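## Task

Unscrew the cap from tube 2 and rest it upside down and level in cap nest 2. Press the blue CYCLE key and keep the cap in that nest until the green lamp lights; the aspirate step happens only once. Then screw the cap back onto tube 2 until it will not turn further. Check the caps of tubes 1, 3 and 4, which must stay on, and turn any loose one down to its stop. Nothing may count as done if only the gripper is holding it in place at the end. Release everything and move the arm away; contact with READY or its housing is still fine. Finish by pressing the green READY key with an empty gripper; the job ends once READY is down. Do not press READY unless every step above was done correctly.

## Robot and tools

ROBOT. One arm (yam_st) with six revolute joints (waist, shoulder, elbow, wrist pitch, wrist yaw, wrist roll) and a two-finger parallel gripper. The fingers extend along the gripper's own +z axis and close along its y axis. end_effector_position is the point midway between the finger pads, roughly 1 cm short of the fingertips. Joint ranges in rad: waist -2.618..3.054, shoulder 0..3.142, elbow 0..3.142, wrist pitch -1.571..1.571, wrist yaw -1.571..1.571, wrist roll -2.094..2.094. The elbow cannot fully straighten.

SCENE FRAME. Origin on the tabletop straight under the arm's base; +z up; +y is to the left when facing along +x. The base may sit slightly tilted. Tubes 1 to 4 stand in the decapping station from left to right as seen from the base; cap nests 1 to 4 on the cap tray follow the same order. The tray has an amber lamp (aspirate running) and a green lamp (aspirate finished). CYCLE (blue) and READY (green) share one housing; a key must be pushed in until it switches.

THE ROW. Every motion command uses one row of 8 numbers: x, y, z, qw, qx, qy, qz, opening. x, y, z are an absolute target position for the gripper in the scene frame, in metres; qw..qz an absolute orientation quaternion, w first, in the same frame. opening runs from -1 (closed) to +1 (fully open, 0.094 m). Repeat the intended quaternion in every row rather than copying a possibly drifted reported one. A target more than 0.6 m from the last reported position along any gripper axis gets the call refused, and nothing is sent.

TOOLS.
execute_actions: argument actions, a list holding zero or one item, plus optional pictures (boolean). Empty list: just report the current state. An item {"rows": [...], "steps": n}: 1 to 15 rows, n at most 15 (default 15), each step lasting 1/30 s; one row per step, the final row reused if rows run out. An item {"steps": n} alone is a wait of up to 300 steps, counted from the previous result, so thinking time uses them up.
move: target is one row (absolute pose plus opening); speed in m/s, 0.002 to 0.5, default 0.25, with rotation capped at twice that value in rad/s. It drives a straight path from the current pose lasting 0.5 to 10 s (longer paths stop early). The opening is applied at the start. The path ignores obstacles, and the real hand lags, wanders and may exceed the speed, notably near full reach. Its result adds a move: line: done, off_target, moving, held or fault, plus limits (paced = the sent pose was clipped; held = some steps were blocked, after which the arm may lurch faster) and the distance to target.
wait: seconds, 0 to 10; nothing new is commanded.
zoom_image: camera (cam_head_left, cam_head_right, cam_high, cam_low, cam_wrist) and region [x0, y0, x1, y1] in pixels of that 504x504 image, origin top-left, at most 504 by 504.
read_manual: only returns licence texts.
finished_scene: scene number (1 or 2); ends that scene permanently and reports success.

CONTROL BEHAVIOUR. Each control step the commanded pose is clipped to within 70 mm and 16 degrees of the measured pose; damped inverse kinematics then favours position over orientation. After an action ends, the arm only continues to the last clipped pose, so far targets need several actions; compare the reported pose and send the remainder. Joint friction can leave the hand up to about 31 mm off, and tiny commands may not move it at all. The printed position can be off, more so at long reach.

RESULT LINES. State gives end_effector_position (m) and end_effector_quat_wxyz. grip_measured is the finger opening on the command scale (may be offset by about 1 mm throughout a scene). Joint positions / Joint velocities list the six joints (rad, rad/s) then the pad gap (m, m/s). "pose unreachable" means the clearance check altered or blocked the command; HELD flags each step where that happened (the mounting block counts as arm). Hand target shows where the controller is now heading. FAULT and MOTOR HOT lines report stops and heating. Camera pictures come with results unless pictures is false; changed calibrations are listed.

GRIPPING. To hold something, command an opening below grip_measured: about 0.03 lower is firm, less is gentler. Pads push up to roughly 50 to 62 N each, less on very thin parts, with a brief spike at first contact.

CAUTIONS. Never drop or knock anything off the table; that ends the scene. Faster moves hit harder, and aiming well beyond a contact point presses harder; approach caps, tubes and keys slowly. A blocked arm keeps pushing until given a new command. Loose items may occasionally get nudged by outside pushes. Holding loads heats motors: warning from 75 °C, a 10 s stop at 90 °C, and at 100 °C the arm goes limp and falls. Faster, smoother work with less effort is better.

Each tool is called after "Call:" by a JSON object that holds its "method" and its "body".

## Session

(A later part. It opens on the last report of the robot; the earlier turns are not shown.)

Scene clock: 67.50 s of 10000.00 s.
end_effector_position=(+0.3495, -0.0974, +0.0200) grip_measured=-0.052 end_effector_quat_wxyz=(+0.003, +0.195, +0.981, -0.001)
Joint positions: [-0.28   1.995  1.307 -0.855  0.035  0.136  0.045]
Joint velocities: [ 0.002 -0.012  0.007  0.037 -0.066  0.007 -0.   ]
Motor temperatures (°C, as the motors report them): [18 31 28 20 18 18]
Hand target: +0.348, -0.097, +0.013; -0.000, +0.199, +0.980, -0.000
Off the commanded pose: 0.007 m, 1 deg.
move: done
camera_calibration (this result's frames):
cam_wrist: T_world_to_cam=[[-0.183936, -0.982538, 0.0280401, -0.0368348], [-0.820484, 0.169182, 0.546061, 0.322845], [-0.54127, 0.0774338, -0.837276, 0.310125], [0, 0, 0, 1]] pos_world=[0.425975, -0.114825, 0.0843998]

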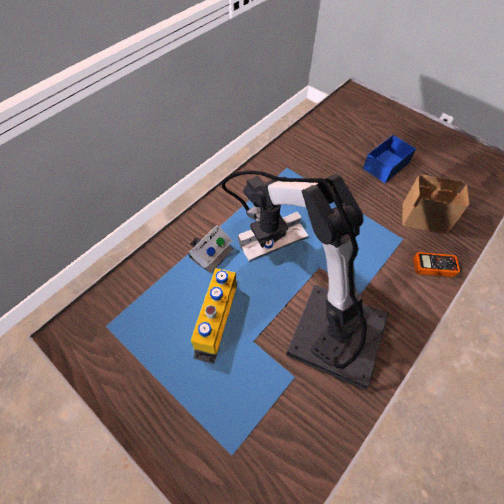

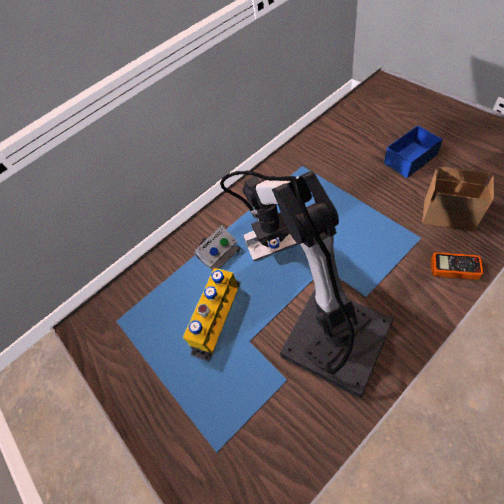

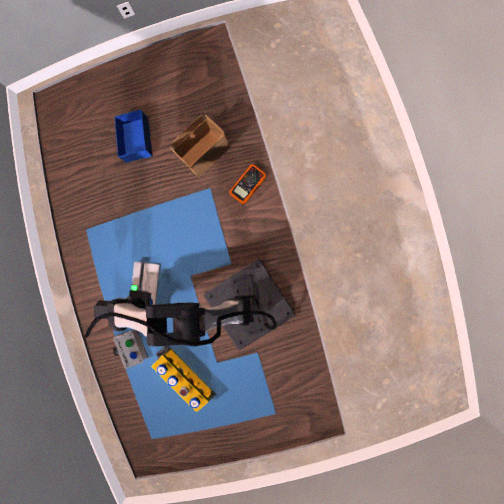

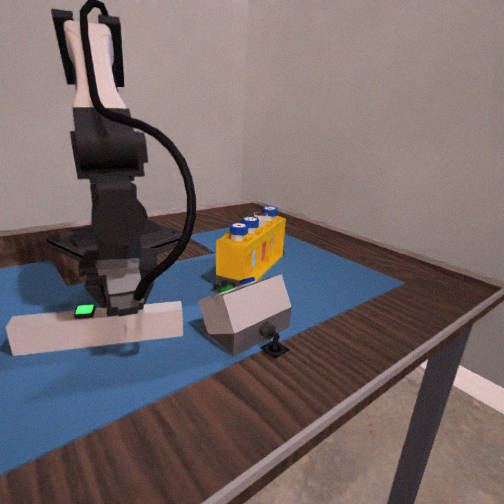

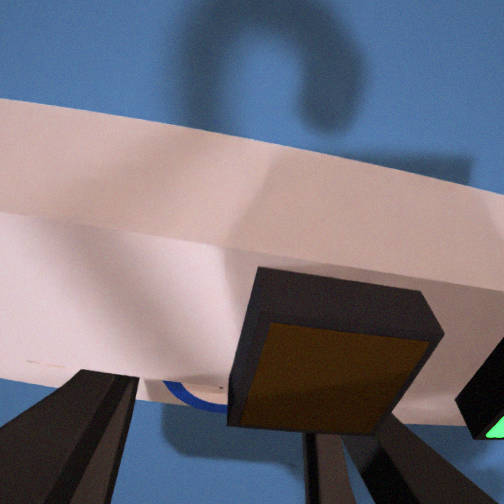

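Call:
{"method": "execute_actions", "body": {"actions": [{"rows":[[0.351,-0.097,0.02,0,0.199,0.98,0,-0.34]],"steps":12}], "pictures": false}}

Call:
{"method": "move", "body": {"target": [0.347,-0.095,0.08,0,0.199,0.98,0,-0.34], "speed": 0.1}}

Call:
{"method": "move", "body": {"target": [0.30,0.03,0.17,0,-0.4,0.917,0,-0.34], "speed": 0.5}}

Call:
{"method": "move", "body": {"target": [0.283,0.221,0.165,0,-0.970,0.242,0,-0.34], "speed": 0.5}}

Call:
{"method": "move", "body": {"target": [0.282,0.221,0.138,0,-0.970,0.242,0,-0.34], "speed": 0.05}}

Scene clock: 69.53 s of 10000.00 s.
end_effector_position=(+0.3493, -0.0974, +0.0200) grip_measured=-0.313 end_effector_quat_wxyz=(+0.003, +0.195, +0.981, -0.001)
Joint positions: [-0.28   1.995  1.307 -0.856  0.036  0.137  0.032]
Joint velocities: [-0.017  0.002 -0.012 -0.066 -0.066 -0.066 -0.001]
Motor temperatures (°C, as the motors report them): [18 31 28 20 18 18]
Hand target: +0.351, -0.097, +0.020; +0.000, +0.199, +0.980, +0.000
Off the commanded pose: 0.002 m, 1 deg.
Steps of this call (steps 1 to 49: nothing new was sent; steps 50 to 61: all 12 steps of this action). Readings (end_effector_position):
50: (+0.3498, -0.0975, +0.0200)
51: (+0.3496, -0.0975, +0.0200)
53: (+0.3493, -0.0975, +0.0200)
57: (+0.3493, -0.0974, +0.0200)
61: the state above

Scene clock: 70.93 s of 10000.00 s.
end_effector_position=(+0.3441, -0.0982, +0.0705) grip_measured=-0.313 end_effector_quat_wxyz=(-0.010, +0.198, +0.980, -0.001)
Joint positions: [-0.28   1.93   1.428 -1.067  0.037  0.144  0.032]
Joint velocities: [ 0.002 -0.012 -0.002 -0.007 -0.022 -0.007 -0.001]
Motor temperatures (°C, as the motors report them): [18 32 28 19 18 18]
Hand target: +0.348, -0.095, +0.080; +0.000, +0.199, +0.980, +0.000
Off the commanded pose: 0.010 m, 1 deg.
move: done
camera_calibration (this result's frames):
cam_wrist: T_world_to_cam=[[-0.190158, -0.981337, 0.0285984, -0.0378104], [-0.804775, 0.172497, 0.567963, 0.284328], [-0.562296, 0.0849877, -0.822557, 0.356507], [0, 0, 0, 1]] pos_world=[0.422092, -0.116449, 0.132841]

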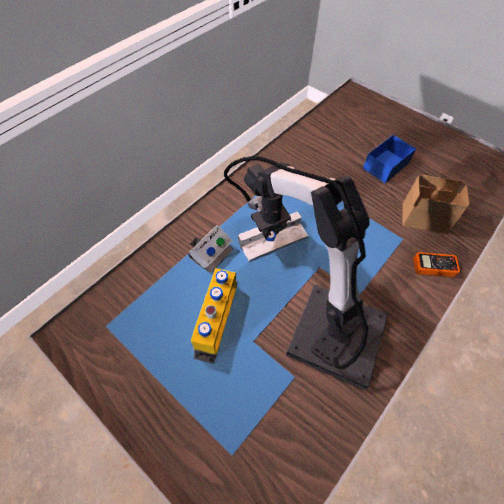

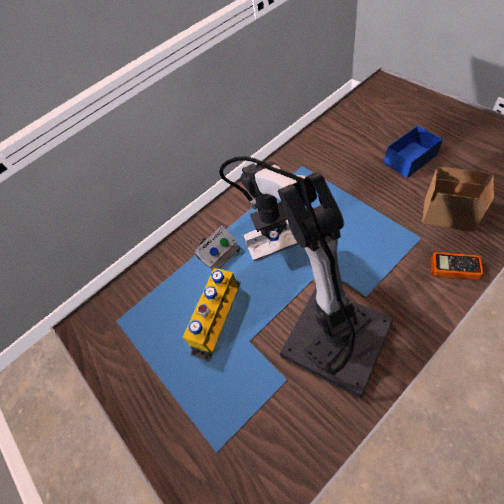

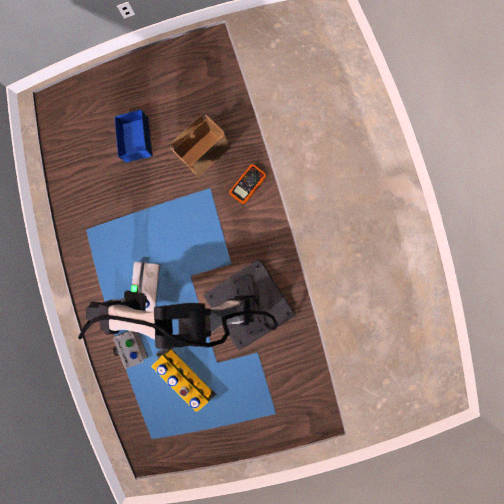

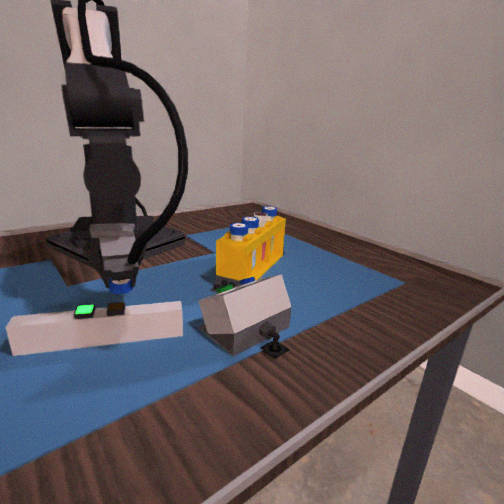

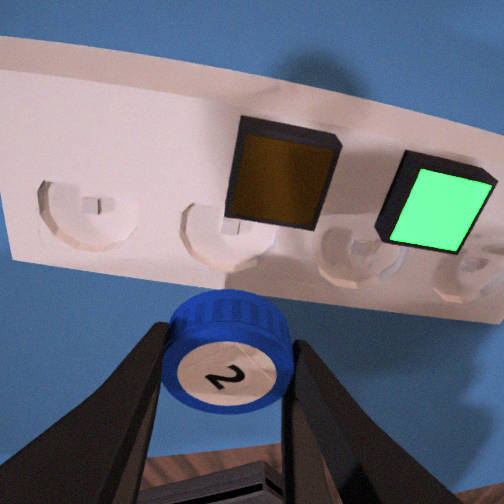

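Scene clock: 72.83 s of 10000.00 s.
end_effector_position=(+0.2991, +0.0291, +0.1618) grip_measured=-0.313 end_effector_quat_wxyz=(-0.012, -0.392, +0.920, +0.003)
Joint positions: [ 0.114  1.691  1.473 -1.371  0.041 -0.667  0.032]
Joint velocities: [-0.007  0.007 -0.002 -0.022  0.066 -0.007  0.   ]
Motor temperatures (°C, as the motors report them): [18 32 28 19 18 18]
Hand target: +0.300, +0.030, +0.171; -0.002, -0.400, +0.917, -0.001
Off the commanded pose: 0.008 m, 2 deg.
move: done
camera_calibration (this result's frames):
cam_wrist: T_world_to_cam=[[0.848879, -0.528515, 0.00873117, -0.244772], [-0.440266, -0.697802, 0.565012, 0.0910938], [-0.292525, -0.48347, -0.825037, 0.331806], [0, 0, 0, 1]] pos_world=[0.344948, 0.094618, 0.22442]

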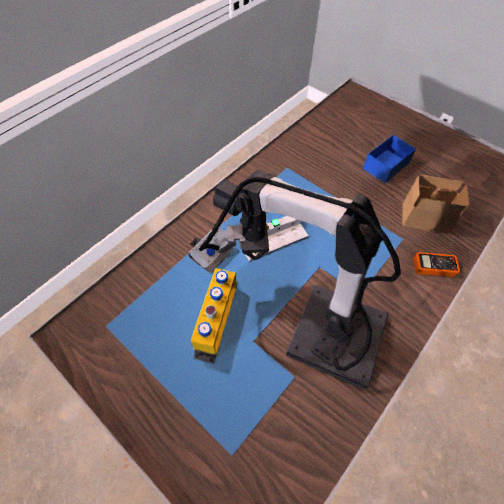

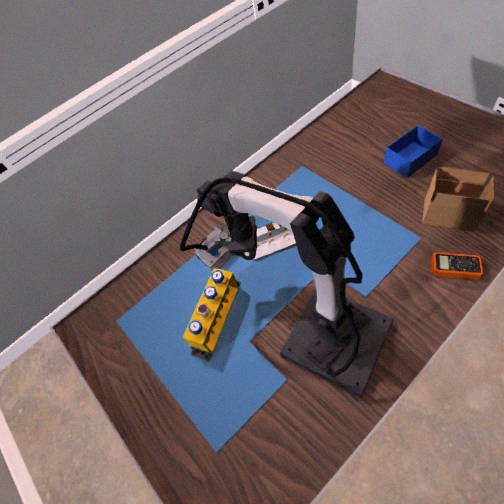

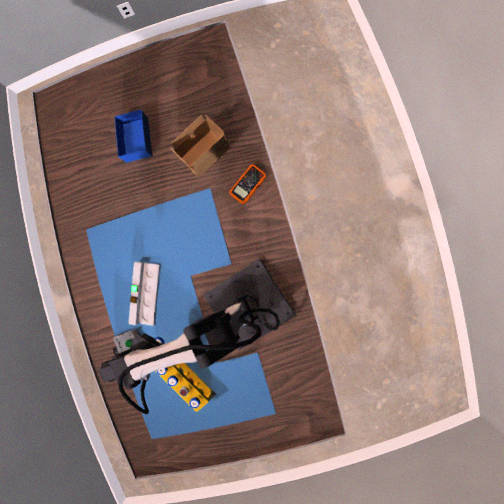

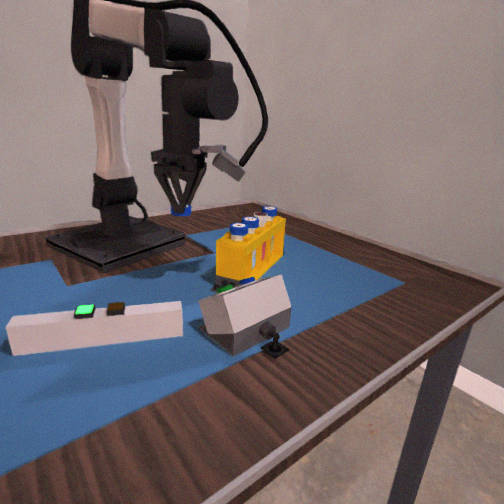

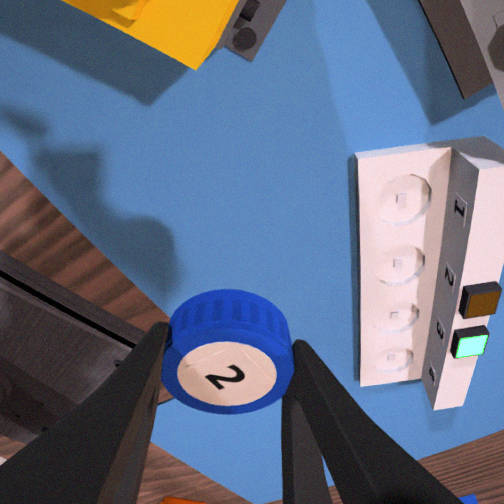

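Scene clock: 75.37 s of 10000.00 s.
end_effector_position=(+0.2806, +0.2193, +0.1644) grip_measured=-0.314 end_effector_quat_wxyz=(-0.001, +0.968, -0.250, +0.005)
Joint positions: [ 0.674  1.913  1.728 -1.395  0.044 -1.937  0.032]
Joint velocities: [ 0.007  0.002 -0.007  0.007 -0.007 -0.066 -0.001]
Motor temperatures (°C, as the motors report them): [18 32 28 19 18 18]
Hand target: +0.280, +0.222, +0.164; +0.003, +0.970, -0.242, +0.001
Off the commanded pose: 0.003 m, 1 deg.
move: done
camera_calibration (this result's frames):
cam_wrist: T_world_to_cam=[[0.294031, 0.955372, 0.0284535, -0.301588], [0.787304, -0.25897, 0.559542, -0.225608], [0.54194, -0.142121, -0.828313, 0.11196], [0, 0, 0, 1]] pos_world=[0.205622, 0.245615, 0.227556]

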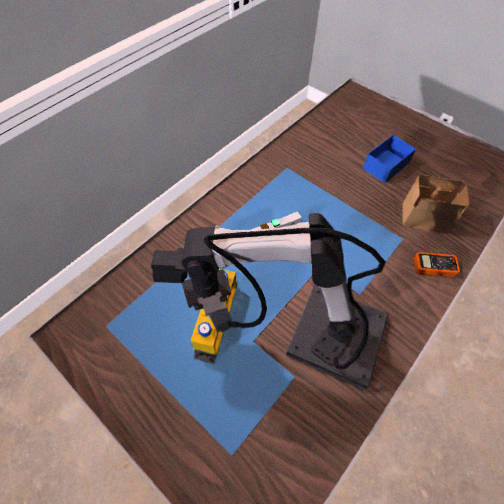

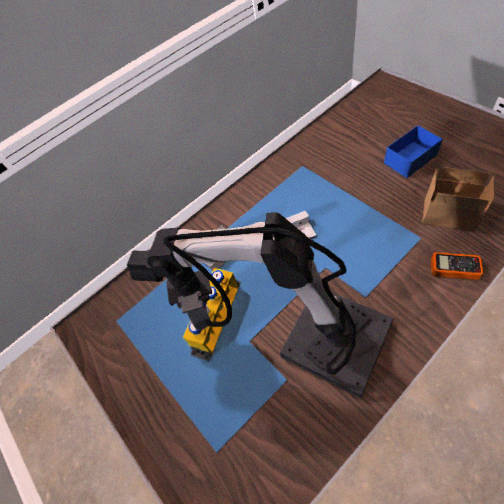

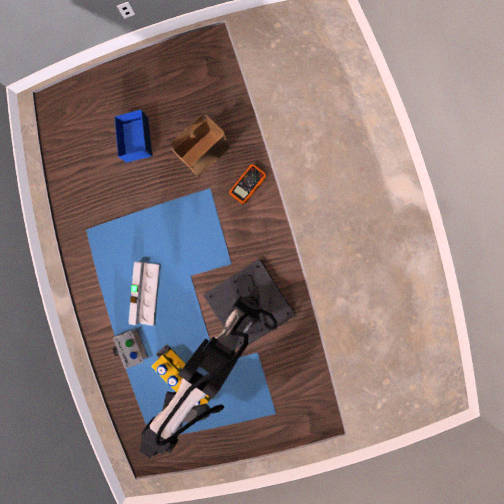

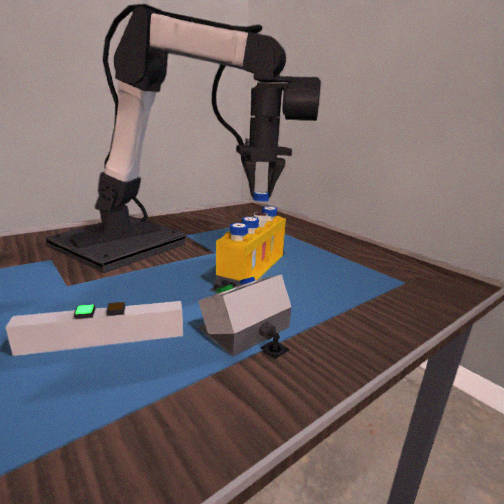

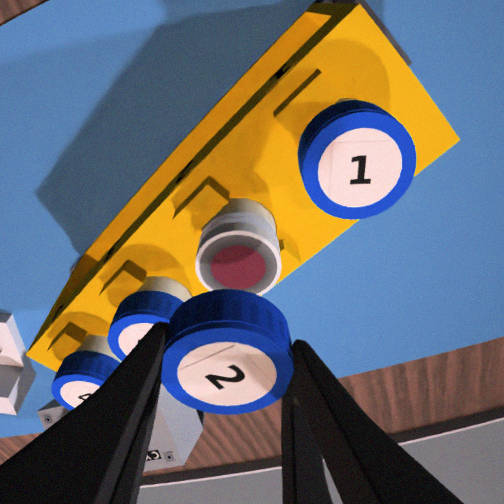

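Scene clock: 76.33 s of 10000.00 s.
end_effector_position=(+0.2813, +0.2208, +0.1451) grip_measured=-0.314 end_effector_quat_wxyz=(-0.002, +0.969, -0.245, +0.006)
Joint positions: [ 0.674  1.913  1.651 -1.315  0.044 -1.948  0.032]
Joint velocities: [-0.012  0.012 -0.007 -0.007 -0.037 -0.081 -0.   ]
Motor temperatures (°C, as the motors report them): [18 32 28 19 18 18]
Hand target: +0.282, +0.221, +0.138; +0.000, +0.970, -0.242, -0.000
Off the commanded pose: 0.007 m, 1 deg.
move: done
camera_calibration (this result's frames):
cam_wrist: T_world_to_cam=[[0.283489, 0.958468, 0.0312085, -0.300789], [0.788624, -0.251523, 0.561077, -0.217183], [0.545624, -0.134447, -0.827175, 0.0929231], [0, 0, 0, 1]] pos_world=[0.205845, 0.246163, 0.208108]

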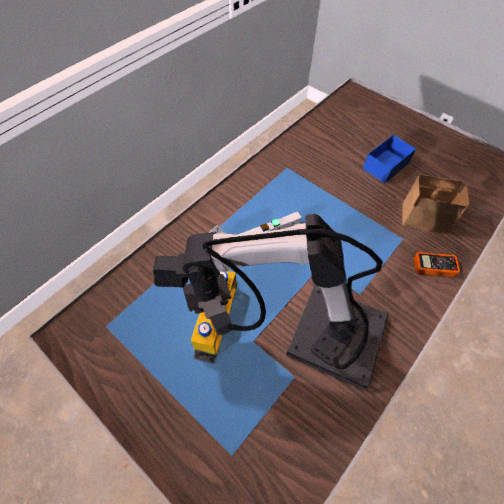

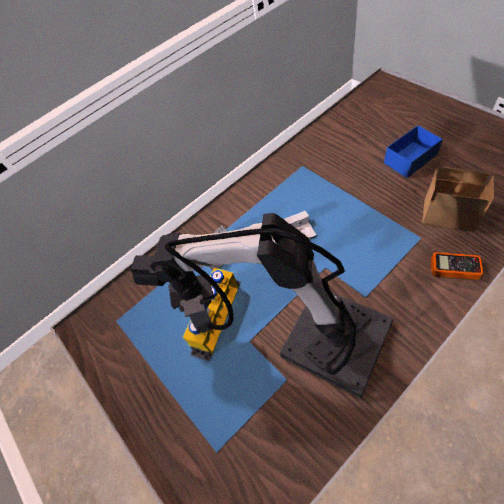

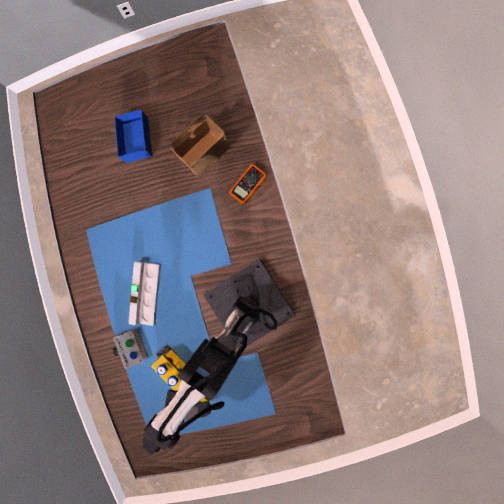

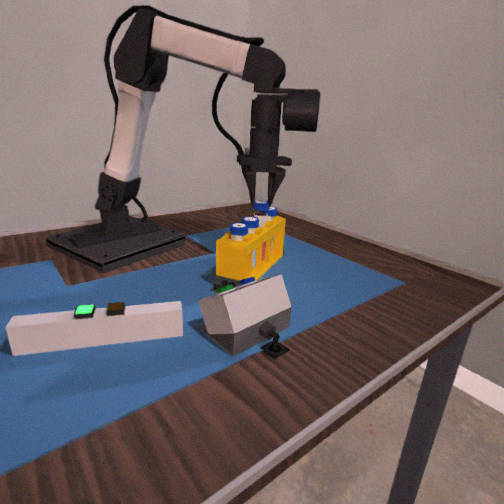

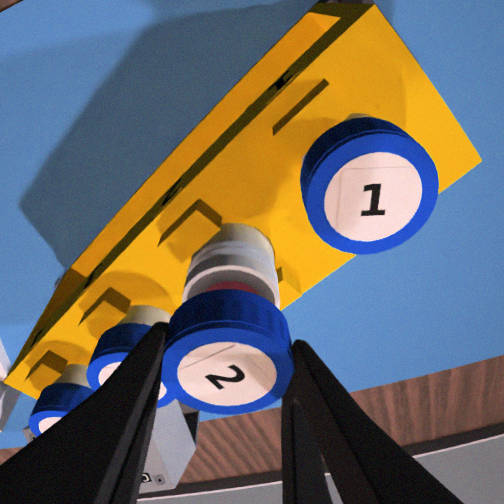

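Call:
{"method": "move", "body": {"target": [0.286,0.218,0.118,0,-0.970,0.242,0,-0.34], "speed": 0.025}}

Scene clock: 78.20 s of 10000.00 s.
end_effector_position=(+0.2834, +0.2187, +0.1312) grip_measured=-0.314 end_effector_quat_wxyz=(-0.004, +0.970, -0.243, +0.006)
Joint positions: [ 0.664  1.913  1.597 -1.257  0.042 -1.963  0.032]
Joint velocities: [-0.007  0.007 -0.002  0.022 -0.022 -0.007  0.   ]
Motor temperatures (°C, as the motors report them): [18 32 28 19 18 18]
Hand target: +0.285, +0.217, +0.118; +0.000, +0.970, -0.242, -0.000
Off the commanded pose: 0.013 m, 1 deg.
move: off_target
camera_calibration (this result's frames):
cam_wrist: T_world_to_cam=[[0.279529, 0.959502, 0.0349273, -0.298578], [0.789204, -0.25033, 0.560796, -0.211968], [0.546828, -0.129194, -0.827217, 0.0785294], [0, 0, 0, 1]] pos_world=[0.207805, 0.24357, 0.19426]

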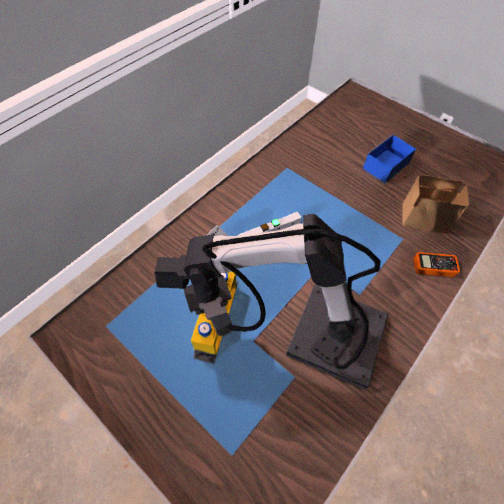

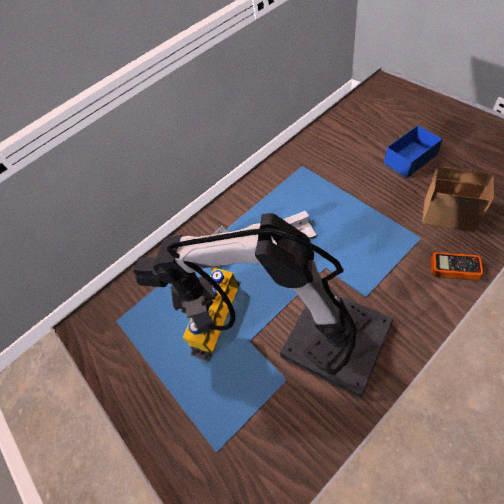

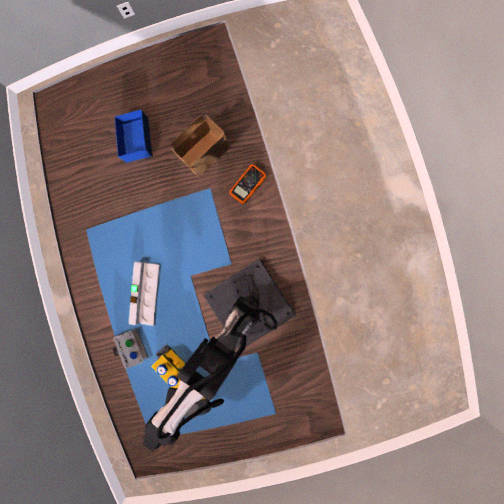

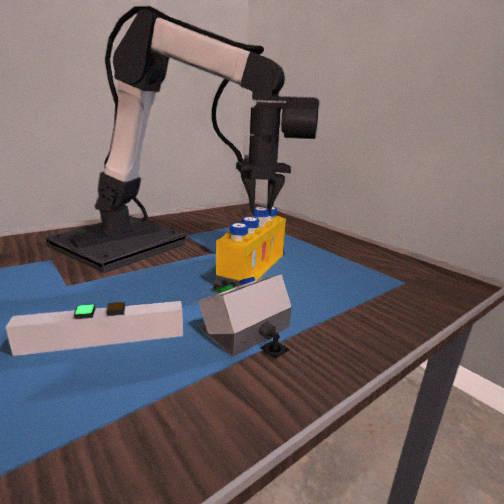

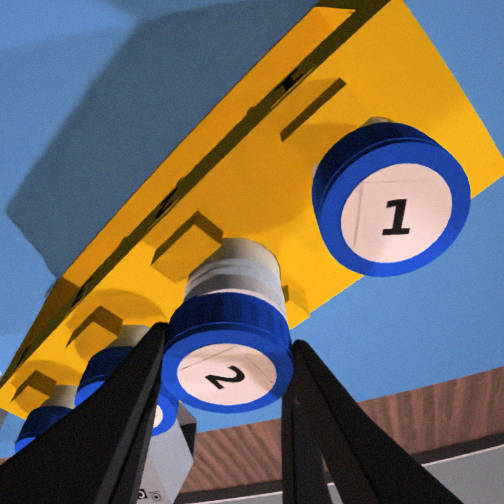

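Call:
{"method": "execute_actions", "body": {"actions": [{"rows":[[0.282,0.224,0.124,0,-0.970,0.242,0,-0.34]],"steps":15}], "pictures": false}}

Call:
{"method": "execute_actions", "body": {"actions": [{"rows":[[0.282,0.221,0.117,0,-0.970,0.242,0,-0.34]],"steps":15}]}}

Scene clock: 79.70 s of 10000.00 s.
end_effector_position=(+0.2833, +0.2190, +0.1312) grip_measured=-0.314 end_effector_quat_wxyz=(-0.004, +0.970, -0.242, +0.006)
Joint positions: [ 0.664  1.913  1.597 -1.257  0.042 -1.964  0.032]
Joint velocities: [ 0.002  0.007 -0.007 -0.037  0.007  0.037 -0.   ]
Motor temperatures (°C, as the motors report them): [18 32 28 19 18 18]
Hand target: +0.282, +0.224, +0.124; -0.000, +0.970, -0.242, +0.000
Off the commanded pose: 0.009 m, 1 deg.
Steps of this call (steps 1 to 30: nothing new was sent; steps 31 to 45: all 15 steps of this action). Readings (end_effector_position):
31: (+0.2834, +0.2190, +0.1312)
32: (+0.2833, +0.2190, +0.1312)
34: (+0.2833, +0.2190, +0.1312)
38: (+0.2833, +0.2190, +0.1312)
45: the state above

Scene clock: 80.20 s of 10000.00 s.
end_effector_position=(+0.2833, +0.2190, +0.1308) grip_measured=-0.314 end_effector_quat_wxyz=(-0.004, +0.970, -0.242, +0.006)
Joint positions: [ 0.664  1.913  1.595 -1.255  0.042 -1.964  0.032]
Joint velocities: [ 0.002  0.002 -0.012 -0.066 -0.022 -0.051 -0.   ]
Motor temperatures (°C, as the motors report them): [18 32 28 19 18 18]
Hand target: +0.281, +0.221, +0.117; +0.000, +0.970, -0.242, -0.000
Off the commanded pose: 0.014 m, 1 deg.
Steps of this call (steps 1 to 15: all 15 steps of this action). Readings (end_effector_position):
1: (+0.2833, +0.2190, +0.1309)
2: (+0.2833, +0.2190, +0.1308)
4: (+0.2833, +0.2190, +0.1308)
8: (+0.2833, +0.2190, +0.1308)
15: the state above
camera_calibration (this result's frames):
cam_wrist: T_world_to_cam=[[0.277701, 0.960021, 0.0352457, -0.298428], [0.789491, -0.248969, 0.560997, -0.211999], [0.547344, -0.127963, -0.827067, 0.0778894], [0, 0, 0, 1]] pos_world=[0.207612, 0.243683, 0.193869]

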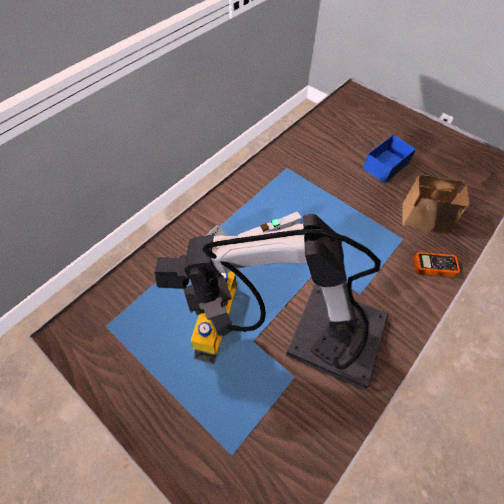

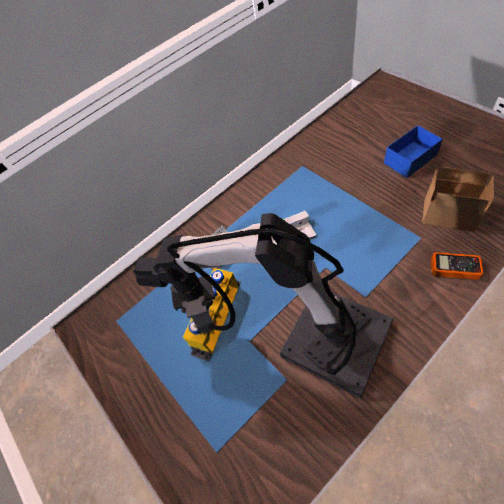

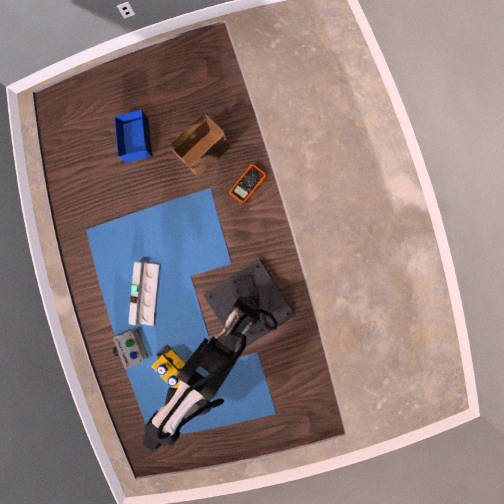

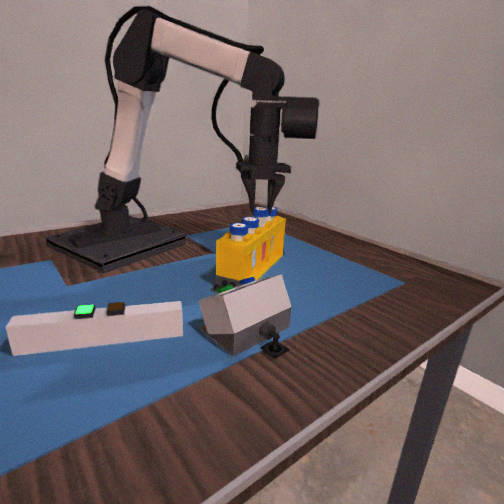

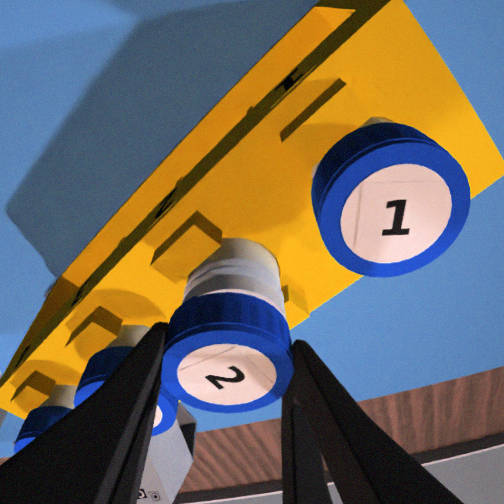

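Call:
{"method": "execute_actions", "body": {"actions": [{"rows":[[0.279,0.227,0.128,0,-0.970,0.242,0,-0.34]],"steps":15}], "pictures": false}}

Call:
{"method": "execute_actions", "body": {"actions": [{"rows":[[0.282,0.221,0.117,0,-0.970,0.242,0,-0.34]],"steps":15}], "pictures": false}}

Scene clock: 81.40 s of 10000.00 s.
end_effector_position=(+0.2801, +0.2233, +0.1318) grip_measured=-0.314 end_effector_quat_wxyz=(-0.004, +0.971, -0.241, +0.007)
Joint positions: [ 0.68   1.913  1.598 -1.258  0.043 -1.952  0.032]
Joint velocities: [-0.022 -0.002  0.002  0.007  0.11  -0.007 -0.001]
Motor temperatures (°C, as the motors report them): [18 32 28 19 18 18]
Hand target: +0.279, +0.227, +0.128; +0.000, +0.970, -0.242, +0.000
Off the commanded pose: 0.005 m, 1 deg.
Steps of this call (steps 1 to 21: nothing new was sent; steps 22 to 36: all 15 steps of this action). Readings (end_effector_position):
22: (+0.2831, +0.2193, +0.1313)
23: (+0.2828, +0.2200, +0.1316)
25: (+0.2814, +0.2217, +0.1317)
29: (+0.2801, +0.2233, +0.1318)
36: the state above

Scene clock: 81.90 s of 10000.00 s.
end_effector_position=(+0.2803, +0.2232, +0.1309) grip_measured=-0.314 end_effector_quat_wxyz=(-0.005, +0.970, -0.241, +0.006)
Joint positions: [ 0.678  1.913  1.595 -1.254  0.042 -1.952  0.032]
Joint velocities: [-0.007 -0.017 -0.012  0.081 -0.007  0.007 -0.   ]
Motor temperatures (°C, as the motors report them): [18 32 28 19 18 18]
Hand target: +0.281, +0.221, +0.117; +0.000, +0.970, -0.242, -0.000
Off the commanded pose: 0.014 m, 1 deg.
Steps of this call (steps 1 to 15: all 15 steps of this action). Readings (end_effector_position):
1: (+0.2803, +0.2233, +0.1311)
2: (+0.2802, +0.2232, +0.1309)
4: (+0.2803, +0.2232, +0.1309)
8: (+0.2803, +0.2232, +0.1309)
15: the state above

Overshot; slide back slowly while pressing lightly.

Call:
{"method": "move", "body": {"target": [0.284,0.2175,0.120,0,-0.970,0.242,0,-0.34], "speed": 0.01}}

Scene clock: 83.80 s of 10000.00 s.
end_effector_position=(+0.2804, +0.2230, +0.1308) grip_measured=-0.314 end_effector_quat_wxyz=(-0.008, +0.970, -0.241, +0.001)
Joint positions: [ 0.672  1.913  1.595 -1.254  0.029 -1.958  0.032]
Joint velocities: [-0.012  0.012  0.002  0.037 -0.081  0.066  0.001]
Motor temperatures (°C, as the motors report them): [18 32 28 19 18 18]
Hand target: +0.284, +0.217, +0.120; -0.000, +0.970, -0.242, -0.000
Off the commanded pose: 0.013 m, 1 deg.
move: off_target
camera_calibration (this result's frames):
cam_wrist: T_world_to_cam=[[0.275658, 0.960263, 0.0436879, -0.302073], [0.794084, -0.253095, 0.552605, -0.20796], [0.541704, -0.117638, -0.832297, 0.0799836], [0, 0, 0, 1]] pos_world=[0.205079, 0.246845, 0.194687]

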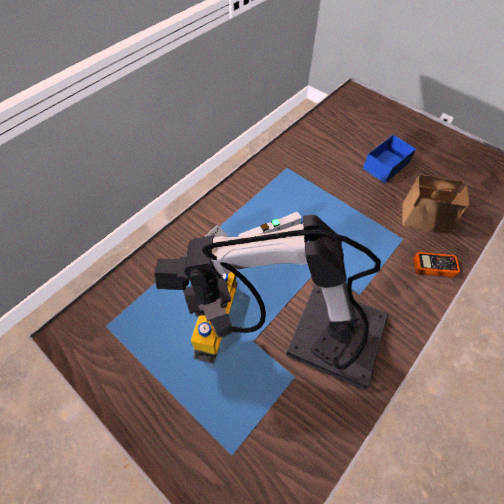

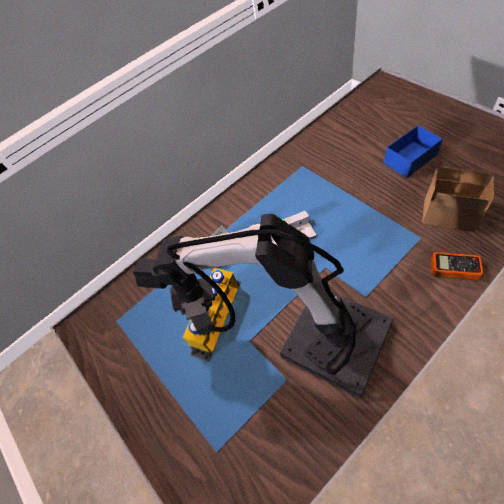

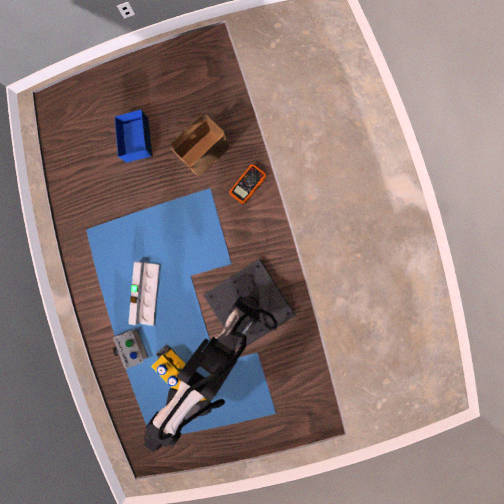

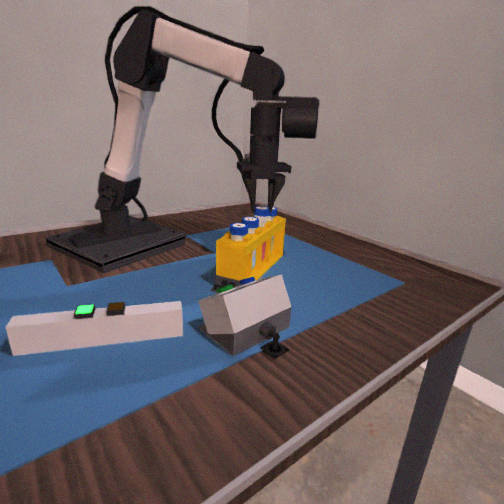

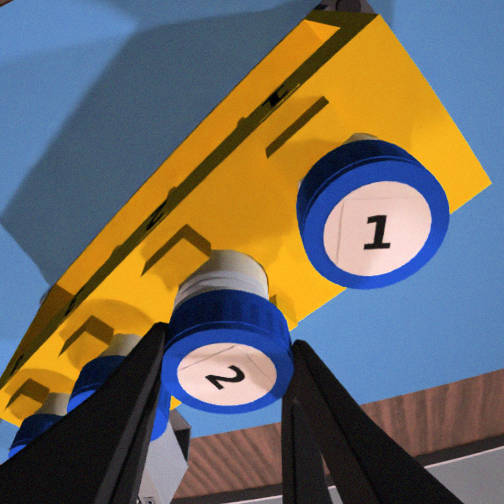

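Unload so the wrist springs back, then descend.

Call:
{"method": "execute_actions", "body": {"actions": [{"rows":[[0.283,0.219,0.132,0,-0.970,0.242,0,-0.34]],"steps":12}], "pictures": false}}

Call:
{"method": "execute_actions", "body": {"actions": [{"rows":[[0.282,0.2205,0.118,0,-0.970,0.242,0,-0.34]],"steps":15}], "pictures": false}}

Scene clock: 85.13 s of 10000.00 s.
end_effector_position=(+0.2801, +0.2217, +0.1320) grip_measured=-0.314 end_effector_quat_wxyz=(-0.006, +0.970, -0.241, +0.001)
Joint positions: [ 0.671  1.913  1.599 -1.263  0.031 -1.959  0.032]
Joint velocities: [ 0.007 -0.007 -0.002 -0.051 -0.051 -0.051  0.001]
Motor temperatures (°C, as the motors report them): [18 32 28 19 18 18]
Hand target: +0.283, +0.219, +0.132; -0.000, +0.970, -0.242, -0.000
Off the commanded pose: 0.004 m, 1 deg.
Steps of this call (steps 1 to 28: nothing new was sent; steps 29 to 40: all 12 steps of this action). Readings (end_effector_position):
29: (+0.2805, +0.2231, +0.1317)
30: (+0.2807, +0.2231, +0.1320)
32: (+0.2806, +0.2225, +0.1320)
36: (+0.2803, +0.2219, +0.1320)
40: the state above

Scene clock: 85.63 s of 10000.00 s.
end_effector_position=(+0.2808, +0.2217, +0.1268) grip_measured=-0.314 end_effector_quat_wxyz=(-0.006, +0.970, -0.241, +0.003)
Joint positions: [ 0.671  1.913  1.579 -1.239  0.035 -1.959  0.032]
Joint velocities: [-0.012 -0.012 -0.002  0.066  0.037 -0.007 -0.002]
Motor temperatures (°C, as the motors report them): [18 32 28 19 18 18]
Hand target: +0.282, +0.220, +0.118; -0.000, +0.970, -0.242, +0.000
Off the commanded pose: 0.009 m, 1 deg.
Steps of this call (steps 1 to 15: all 15 steps of this action). Readings (end_effector_position):
1: (+0.2802, +0.2218, +0.1311)
2: (+0.2803, +0.2215, +0.1302)
4: (+0.2801, +0.2211, +0.1277)
8: (+0.2806, +0.2215, +0.1268)
15: the state above

Call:
{"method": "execute_actions", "body": {"actions": [{"rows":[[0.282,0.2205,0.114,0,-0.970,0.242,0,-0.34]],"steps":10}], "pictures": false}}

Call:
{"method": "execute_actions", "body": {"actions": [{"rows":[[0.282,0.2205,0.114,0,-0.326,0.946,0,-0.34]],"steps":15}], "pictures": false}}

Call:
{"method": "execute_actions", "body": {"actions": [{"rows":[[0.282,0.2205,0.114,0,-0.326,0.946,0,-0.34]],"steps":15}], "pictures": false}}

Call:
{"method": "execute_actions", "body": {"actions": [{"rows":[[0.282,0.2205,0.114,0,0.602,0.799,0,-0.34]],"steps":15}], "pictures": false}}

Call:
{"method": "execute_actions", "body": {"actions": [{"rows":[[0.282,0.2205,0.114,0,0.602,0.799,0,-0.34]],"steps":15}], "pictures": false}}

Call:
{"method": "execute_actions", "body": {"actions": [{"rows":[[0.282,0.2205,0.114,0,0.602,0.799,0,-0.34]],"steps":15}], "pictures": false}}

Call:
{"method": "execute_actions", "body": {"actions": [{"rows":[[0.282,0.2205,0.114,0,0.602,0.799,0,-0.34]],"steps":15}]}}

Scene clock: 87.80 s of 10000.00 s.
end_effector_position=(+0.2808, +0.2217, +0.1239) grip_measured=-0.314 end_effector_quat_wxyz=(-0.006, +0.970, -0.242, +0.004)
Joint positions: [ 0.671  1.913  1.567 -1.226  0.036 -1.959  0.032]
Joint velocities: [-0.002 -0.007 -0.002  0.066 -0.007  0.066  0.   ]
Motor temperatures (°C, as the motors report them): [18 32 28 19 18 18]
Hand target: +0.282, +0.220, +0.114; +0.000, +0.970, -0.242, -0.000
Off the commanded pose: 0.010 m, 1 deg.
Steps of this call (steps 1 to 55: nothing new was sent; steps 56 to 65: all 10 steps of this action). Readings (end_effector_position):
56: (+0.2807, +0.2215, +0.1261)
57: (+0.2806, +0.2215, +0.1254)
59: (+0.2804, +0.2214, +0.1239)
63: (+0.2808, +0.2217, +0.1239)
65: the state above

Scene clock: 88.30 s of 10000.00 s.
end_effector_position=(+0.2815, +0.2223, +0.1234) grip_measured=-0.314 end_effector_quat_wxyz=(-0.009, +0.837, -0.548, +0.002)
Joint positions: [ 0.67   1.913  1.565 -1.22   0.035 -1.288  0.032]
Joint velocities: [-0.027  0.002 -0.002 -0.037 -0.007  1.209 -0.001]
Motor temperatures (°C, as the motors report them): [18 32 27 19 18 18]
Hand target: +0.282, +0.220, +0.114; -0.006, +0.775, -0.632, -0.004
Off the commanded pose: 0.010 m, 76 deg; orientation clipped at the last step of the last action.
Steps of this call (steps 1 to 15: all 15 steps of this action). Readings (end_effector_position):
1: (+0.2806, +0.2216, +0.1234)
2: (+0.2807, +0.2216, +0.1233)
4: (+0.2808, +0.2218, +0.1233)
8: (+0.2810, +0.2220, +0.1234)
15: the state above

Scene clock: 88.80 s of 10000.00 s.
end_effector_position=(+0.2828, +0.2222, +0.1234) grip_measured=-0.314 end_effector_quat_wxyz=(+0.011, -0.604, +0.797, -0.000)
Joint positions: [ 0.67   1.913  1.565 -1.217  0.039 -0.604  0.032]
Joint velocities: [-0.012 -0.002  0.002  0.051 -0.007  1.253  0.   ]
Motor temperatures (°C, as the motors report them): [18 32 27 19 18 18]
Hand target: +0.282, +0.220, +0.114; +0.004, -0.518, +0.855, +0.004
Off the commanded pose: 0.010 m, 36 deg; orientation clipped at the last step of the last action.
Steps of this call (steps 1 to 15: all 15 steps of this action). Readings (end_effector_position):
1: (+0.2816, +0.2222, +0.1234)
2: (+0.2817, +0.2221, +0.1233)
4: (+0.2819, +0.2222, +0.1234)
8: (+0.2822, +0.2224, +0.1234)
15: the state above

Scene clock: 89.30 s of 10000.00 s.
end_effector_position=(+0.2837, +0.2213, +0.1229) grip_measured=-0.314 end_effector_quat_wxyz=(+0.012, -0.300, +0.954, +0.000)
Joint positions: [ 0.67   1.913  1.563 -1.214  0.046  0.083  0.032]
Joint velocities: [ 0.002 -0.012  0.012  0.051  0.007  1.297 -0.001]
Motor temperatures (°C, as the motors report them): [18 32 27 19 18 18]
Hand target: +0.282, +0.220, +0.114; +0.006, -0.200, +0.980, +0.003
Off the commanded pose: 0.009 m, 109 deg; orientation clipped at the last step of the last action.
Steps of this call (steps 1 to 15: all 15 steps of this action). Readings (end_effector_position):
1: (+0.2828, +0.2221, +0.1230)
2: (+0.2829, +0.2221, +0.1229)
4: (+0.2831, +0.2220, +0.1229)
8: (+0.2833, +0.2218, +0.1229)
15: the state above

Scene clock: 89.80 s of 10000.00 s.
end_effector_position=(+0.2838, +0.2202, +0.1229) grip_measured=-0.314 end_effector_quat_wxyz=(+0.012, +0.042, +0.999, +0.002)
Joint positions: [ 0.67   1.913  1.563 -1.217  0.052  0.777  0.032]
Joint velocities: [ 0.007  0.032 -0.012 -0.022  0.066  1.311 -0.001]
Motor temperatures (°C, as the motors report them): [18 32 27 19 18 18]
Hand target: +0.282, +0.220, +0.114; +0.005, +0.145, +0.989, +0.003
Off the commanded pose: 0.009 m, 69 deg; orientation clipped at the last step of the last action.
Steps of this call (steps 1 to 15: all 15 steps of this action). Readings (end_effector_position):
1: (+0.2837, +0.2212, +0.1229)
2: (+0.2838, +0.2212, +0.1229)
4: (+0.2839, +0.2210, +0.1229)
8: (+0.2840, +0.2208, +0.1229)
15: the state above

Scene clock: 90.30 s of 10000.00 s.
end_effector_position=(+0.2832, +0.2192, +0.1229) grip_measured=-0.313 end_effector_quat_wxyz=(+0.011, +0.378, +0.926, +0.003)
Joint positions: [ 0.67   1.913  1.563 -1.221  0.054  1.468  0.032]
Joint velocities: [-0.012 -0.007  0.002 -0.037  0.022  1.311 -0.   ]
Motor temperatures (°C, as the motors report them): [18 32 27 19 18 18]
Hand target: +0.282, +0.220, +0.114; +0.001, +0.472, +0.881, +0.002
Off the commanded pose: 0.009 m, 30 deg; orientation clipped at the last step of the last action.
Steps of this call (steps 1 to 15: all 15 steps of this action). Readings (end_effector_position):
1: (+0.2837, +0.2200, +0.1229)
2: (+0.2837, +0.2199, +0.1229)
4: (+0.2836, +0.2199, +0.1229)
8: (+0.2834, +0.2196, +0.1229)
15: the state above

Scene clock: 90.80 s of 10000.00 s.
end_effector_position=(+0.2825, +0.2190, +0.1229) grip_measured=-0.314 end_effector_quat_wxyz=(+0.009, +0.576, +0.817, +0.005)
Joint positions: [ 0.67   1.913  1.563 -1.223  0.052  1.922  0.032]
Joint velocities: [-0.012 -0.017 -0.032  0.037 -0.051  0.256 -0.   ]
Motor temperatures (°C, as the motors report them): [18 32 27 19 18 18]
Hand target: +0.282, +0.220, +0.114; -0.000, +0.601, +0.799, -0.000
Off the commanded pose: 0.009 m, 4 deg.
Steps of this call (steps 1 to 15: all 15 steps of this action). Readings (end_effector_position):
1: (+0.2831, +0.2192, +0.1229)
2: (+0.2831, +0.2191, +0.1229)
4: (+0.2830, +0.2191, +0.1229)
8: (+0.2826, +0.2190, +0.1229)
15: the state above
camera_calibration (this result's frames):
cam_wrist: T_world_to_cam=[[-0.852788, -0.522133, 0.0114244, 0.348995], [-0.433783, 0.72033, 0.541256, -0.0711849], [-0.290837, 0.45662, -0.840781, 0.182183], [0, 0, 0, 1]] pos_world=[0.319725, 0.15031, 0.187718]

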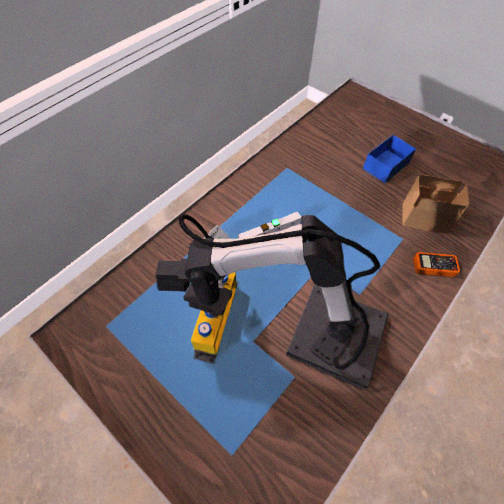

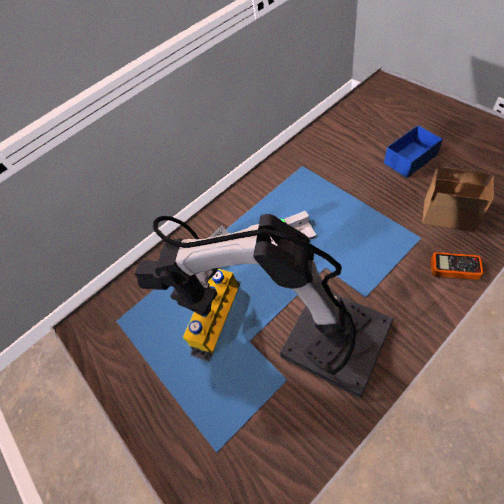

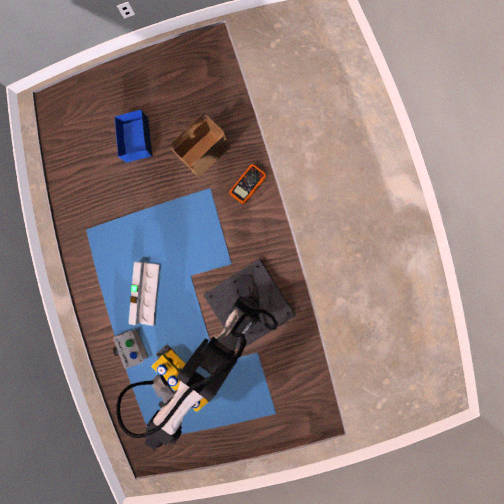

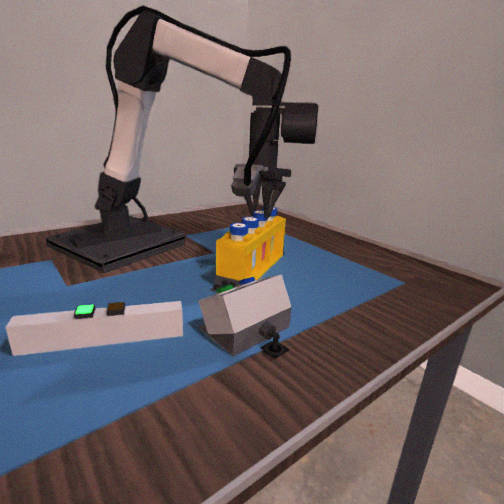

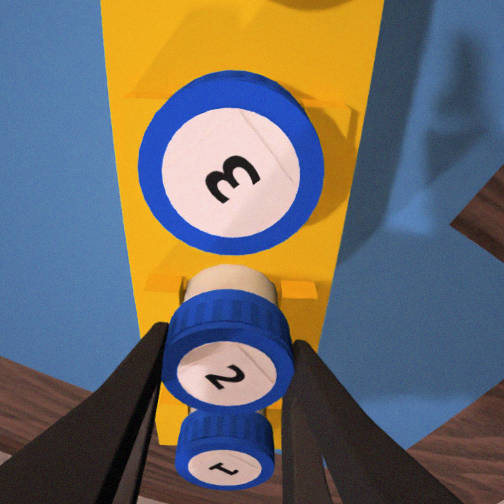

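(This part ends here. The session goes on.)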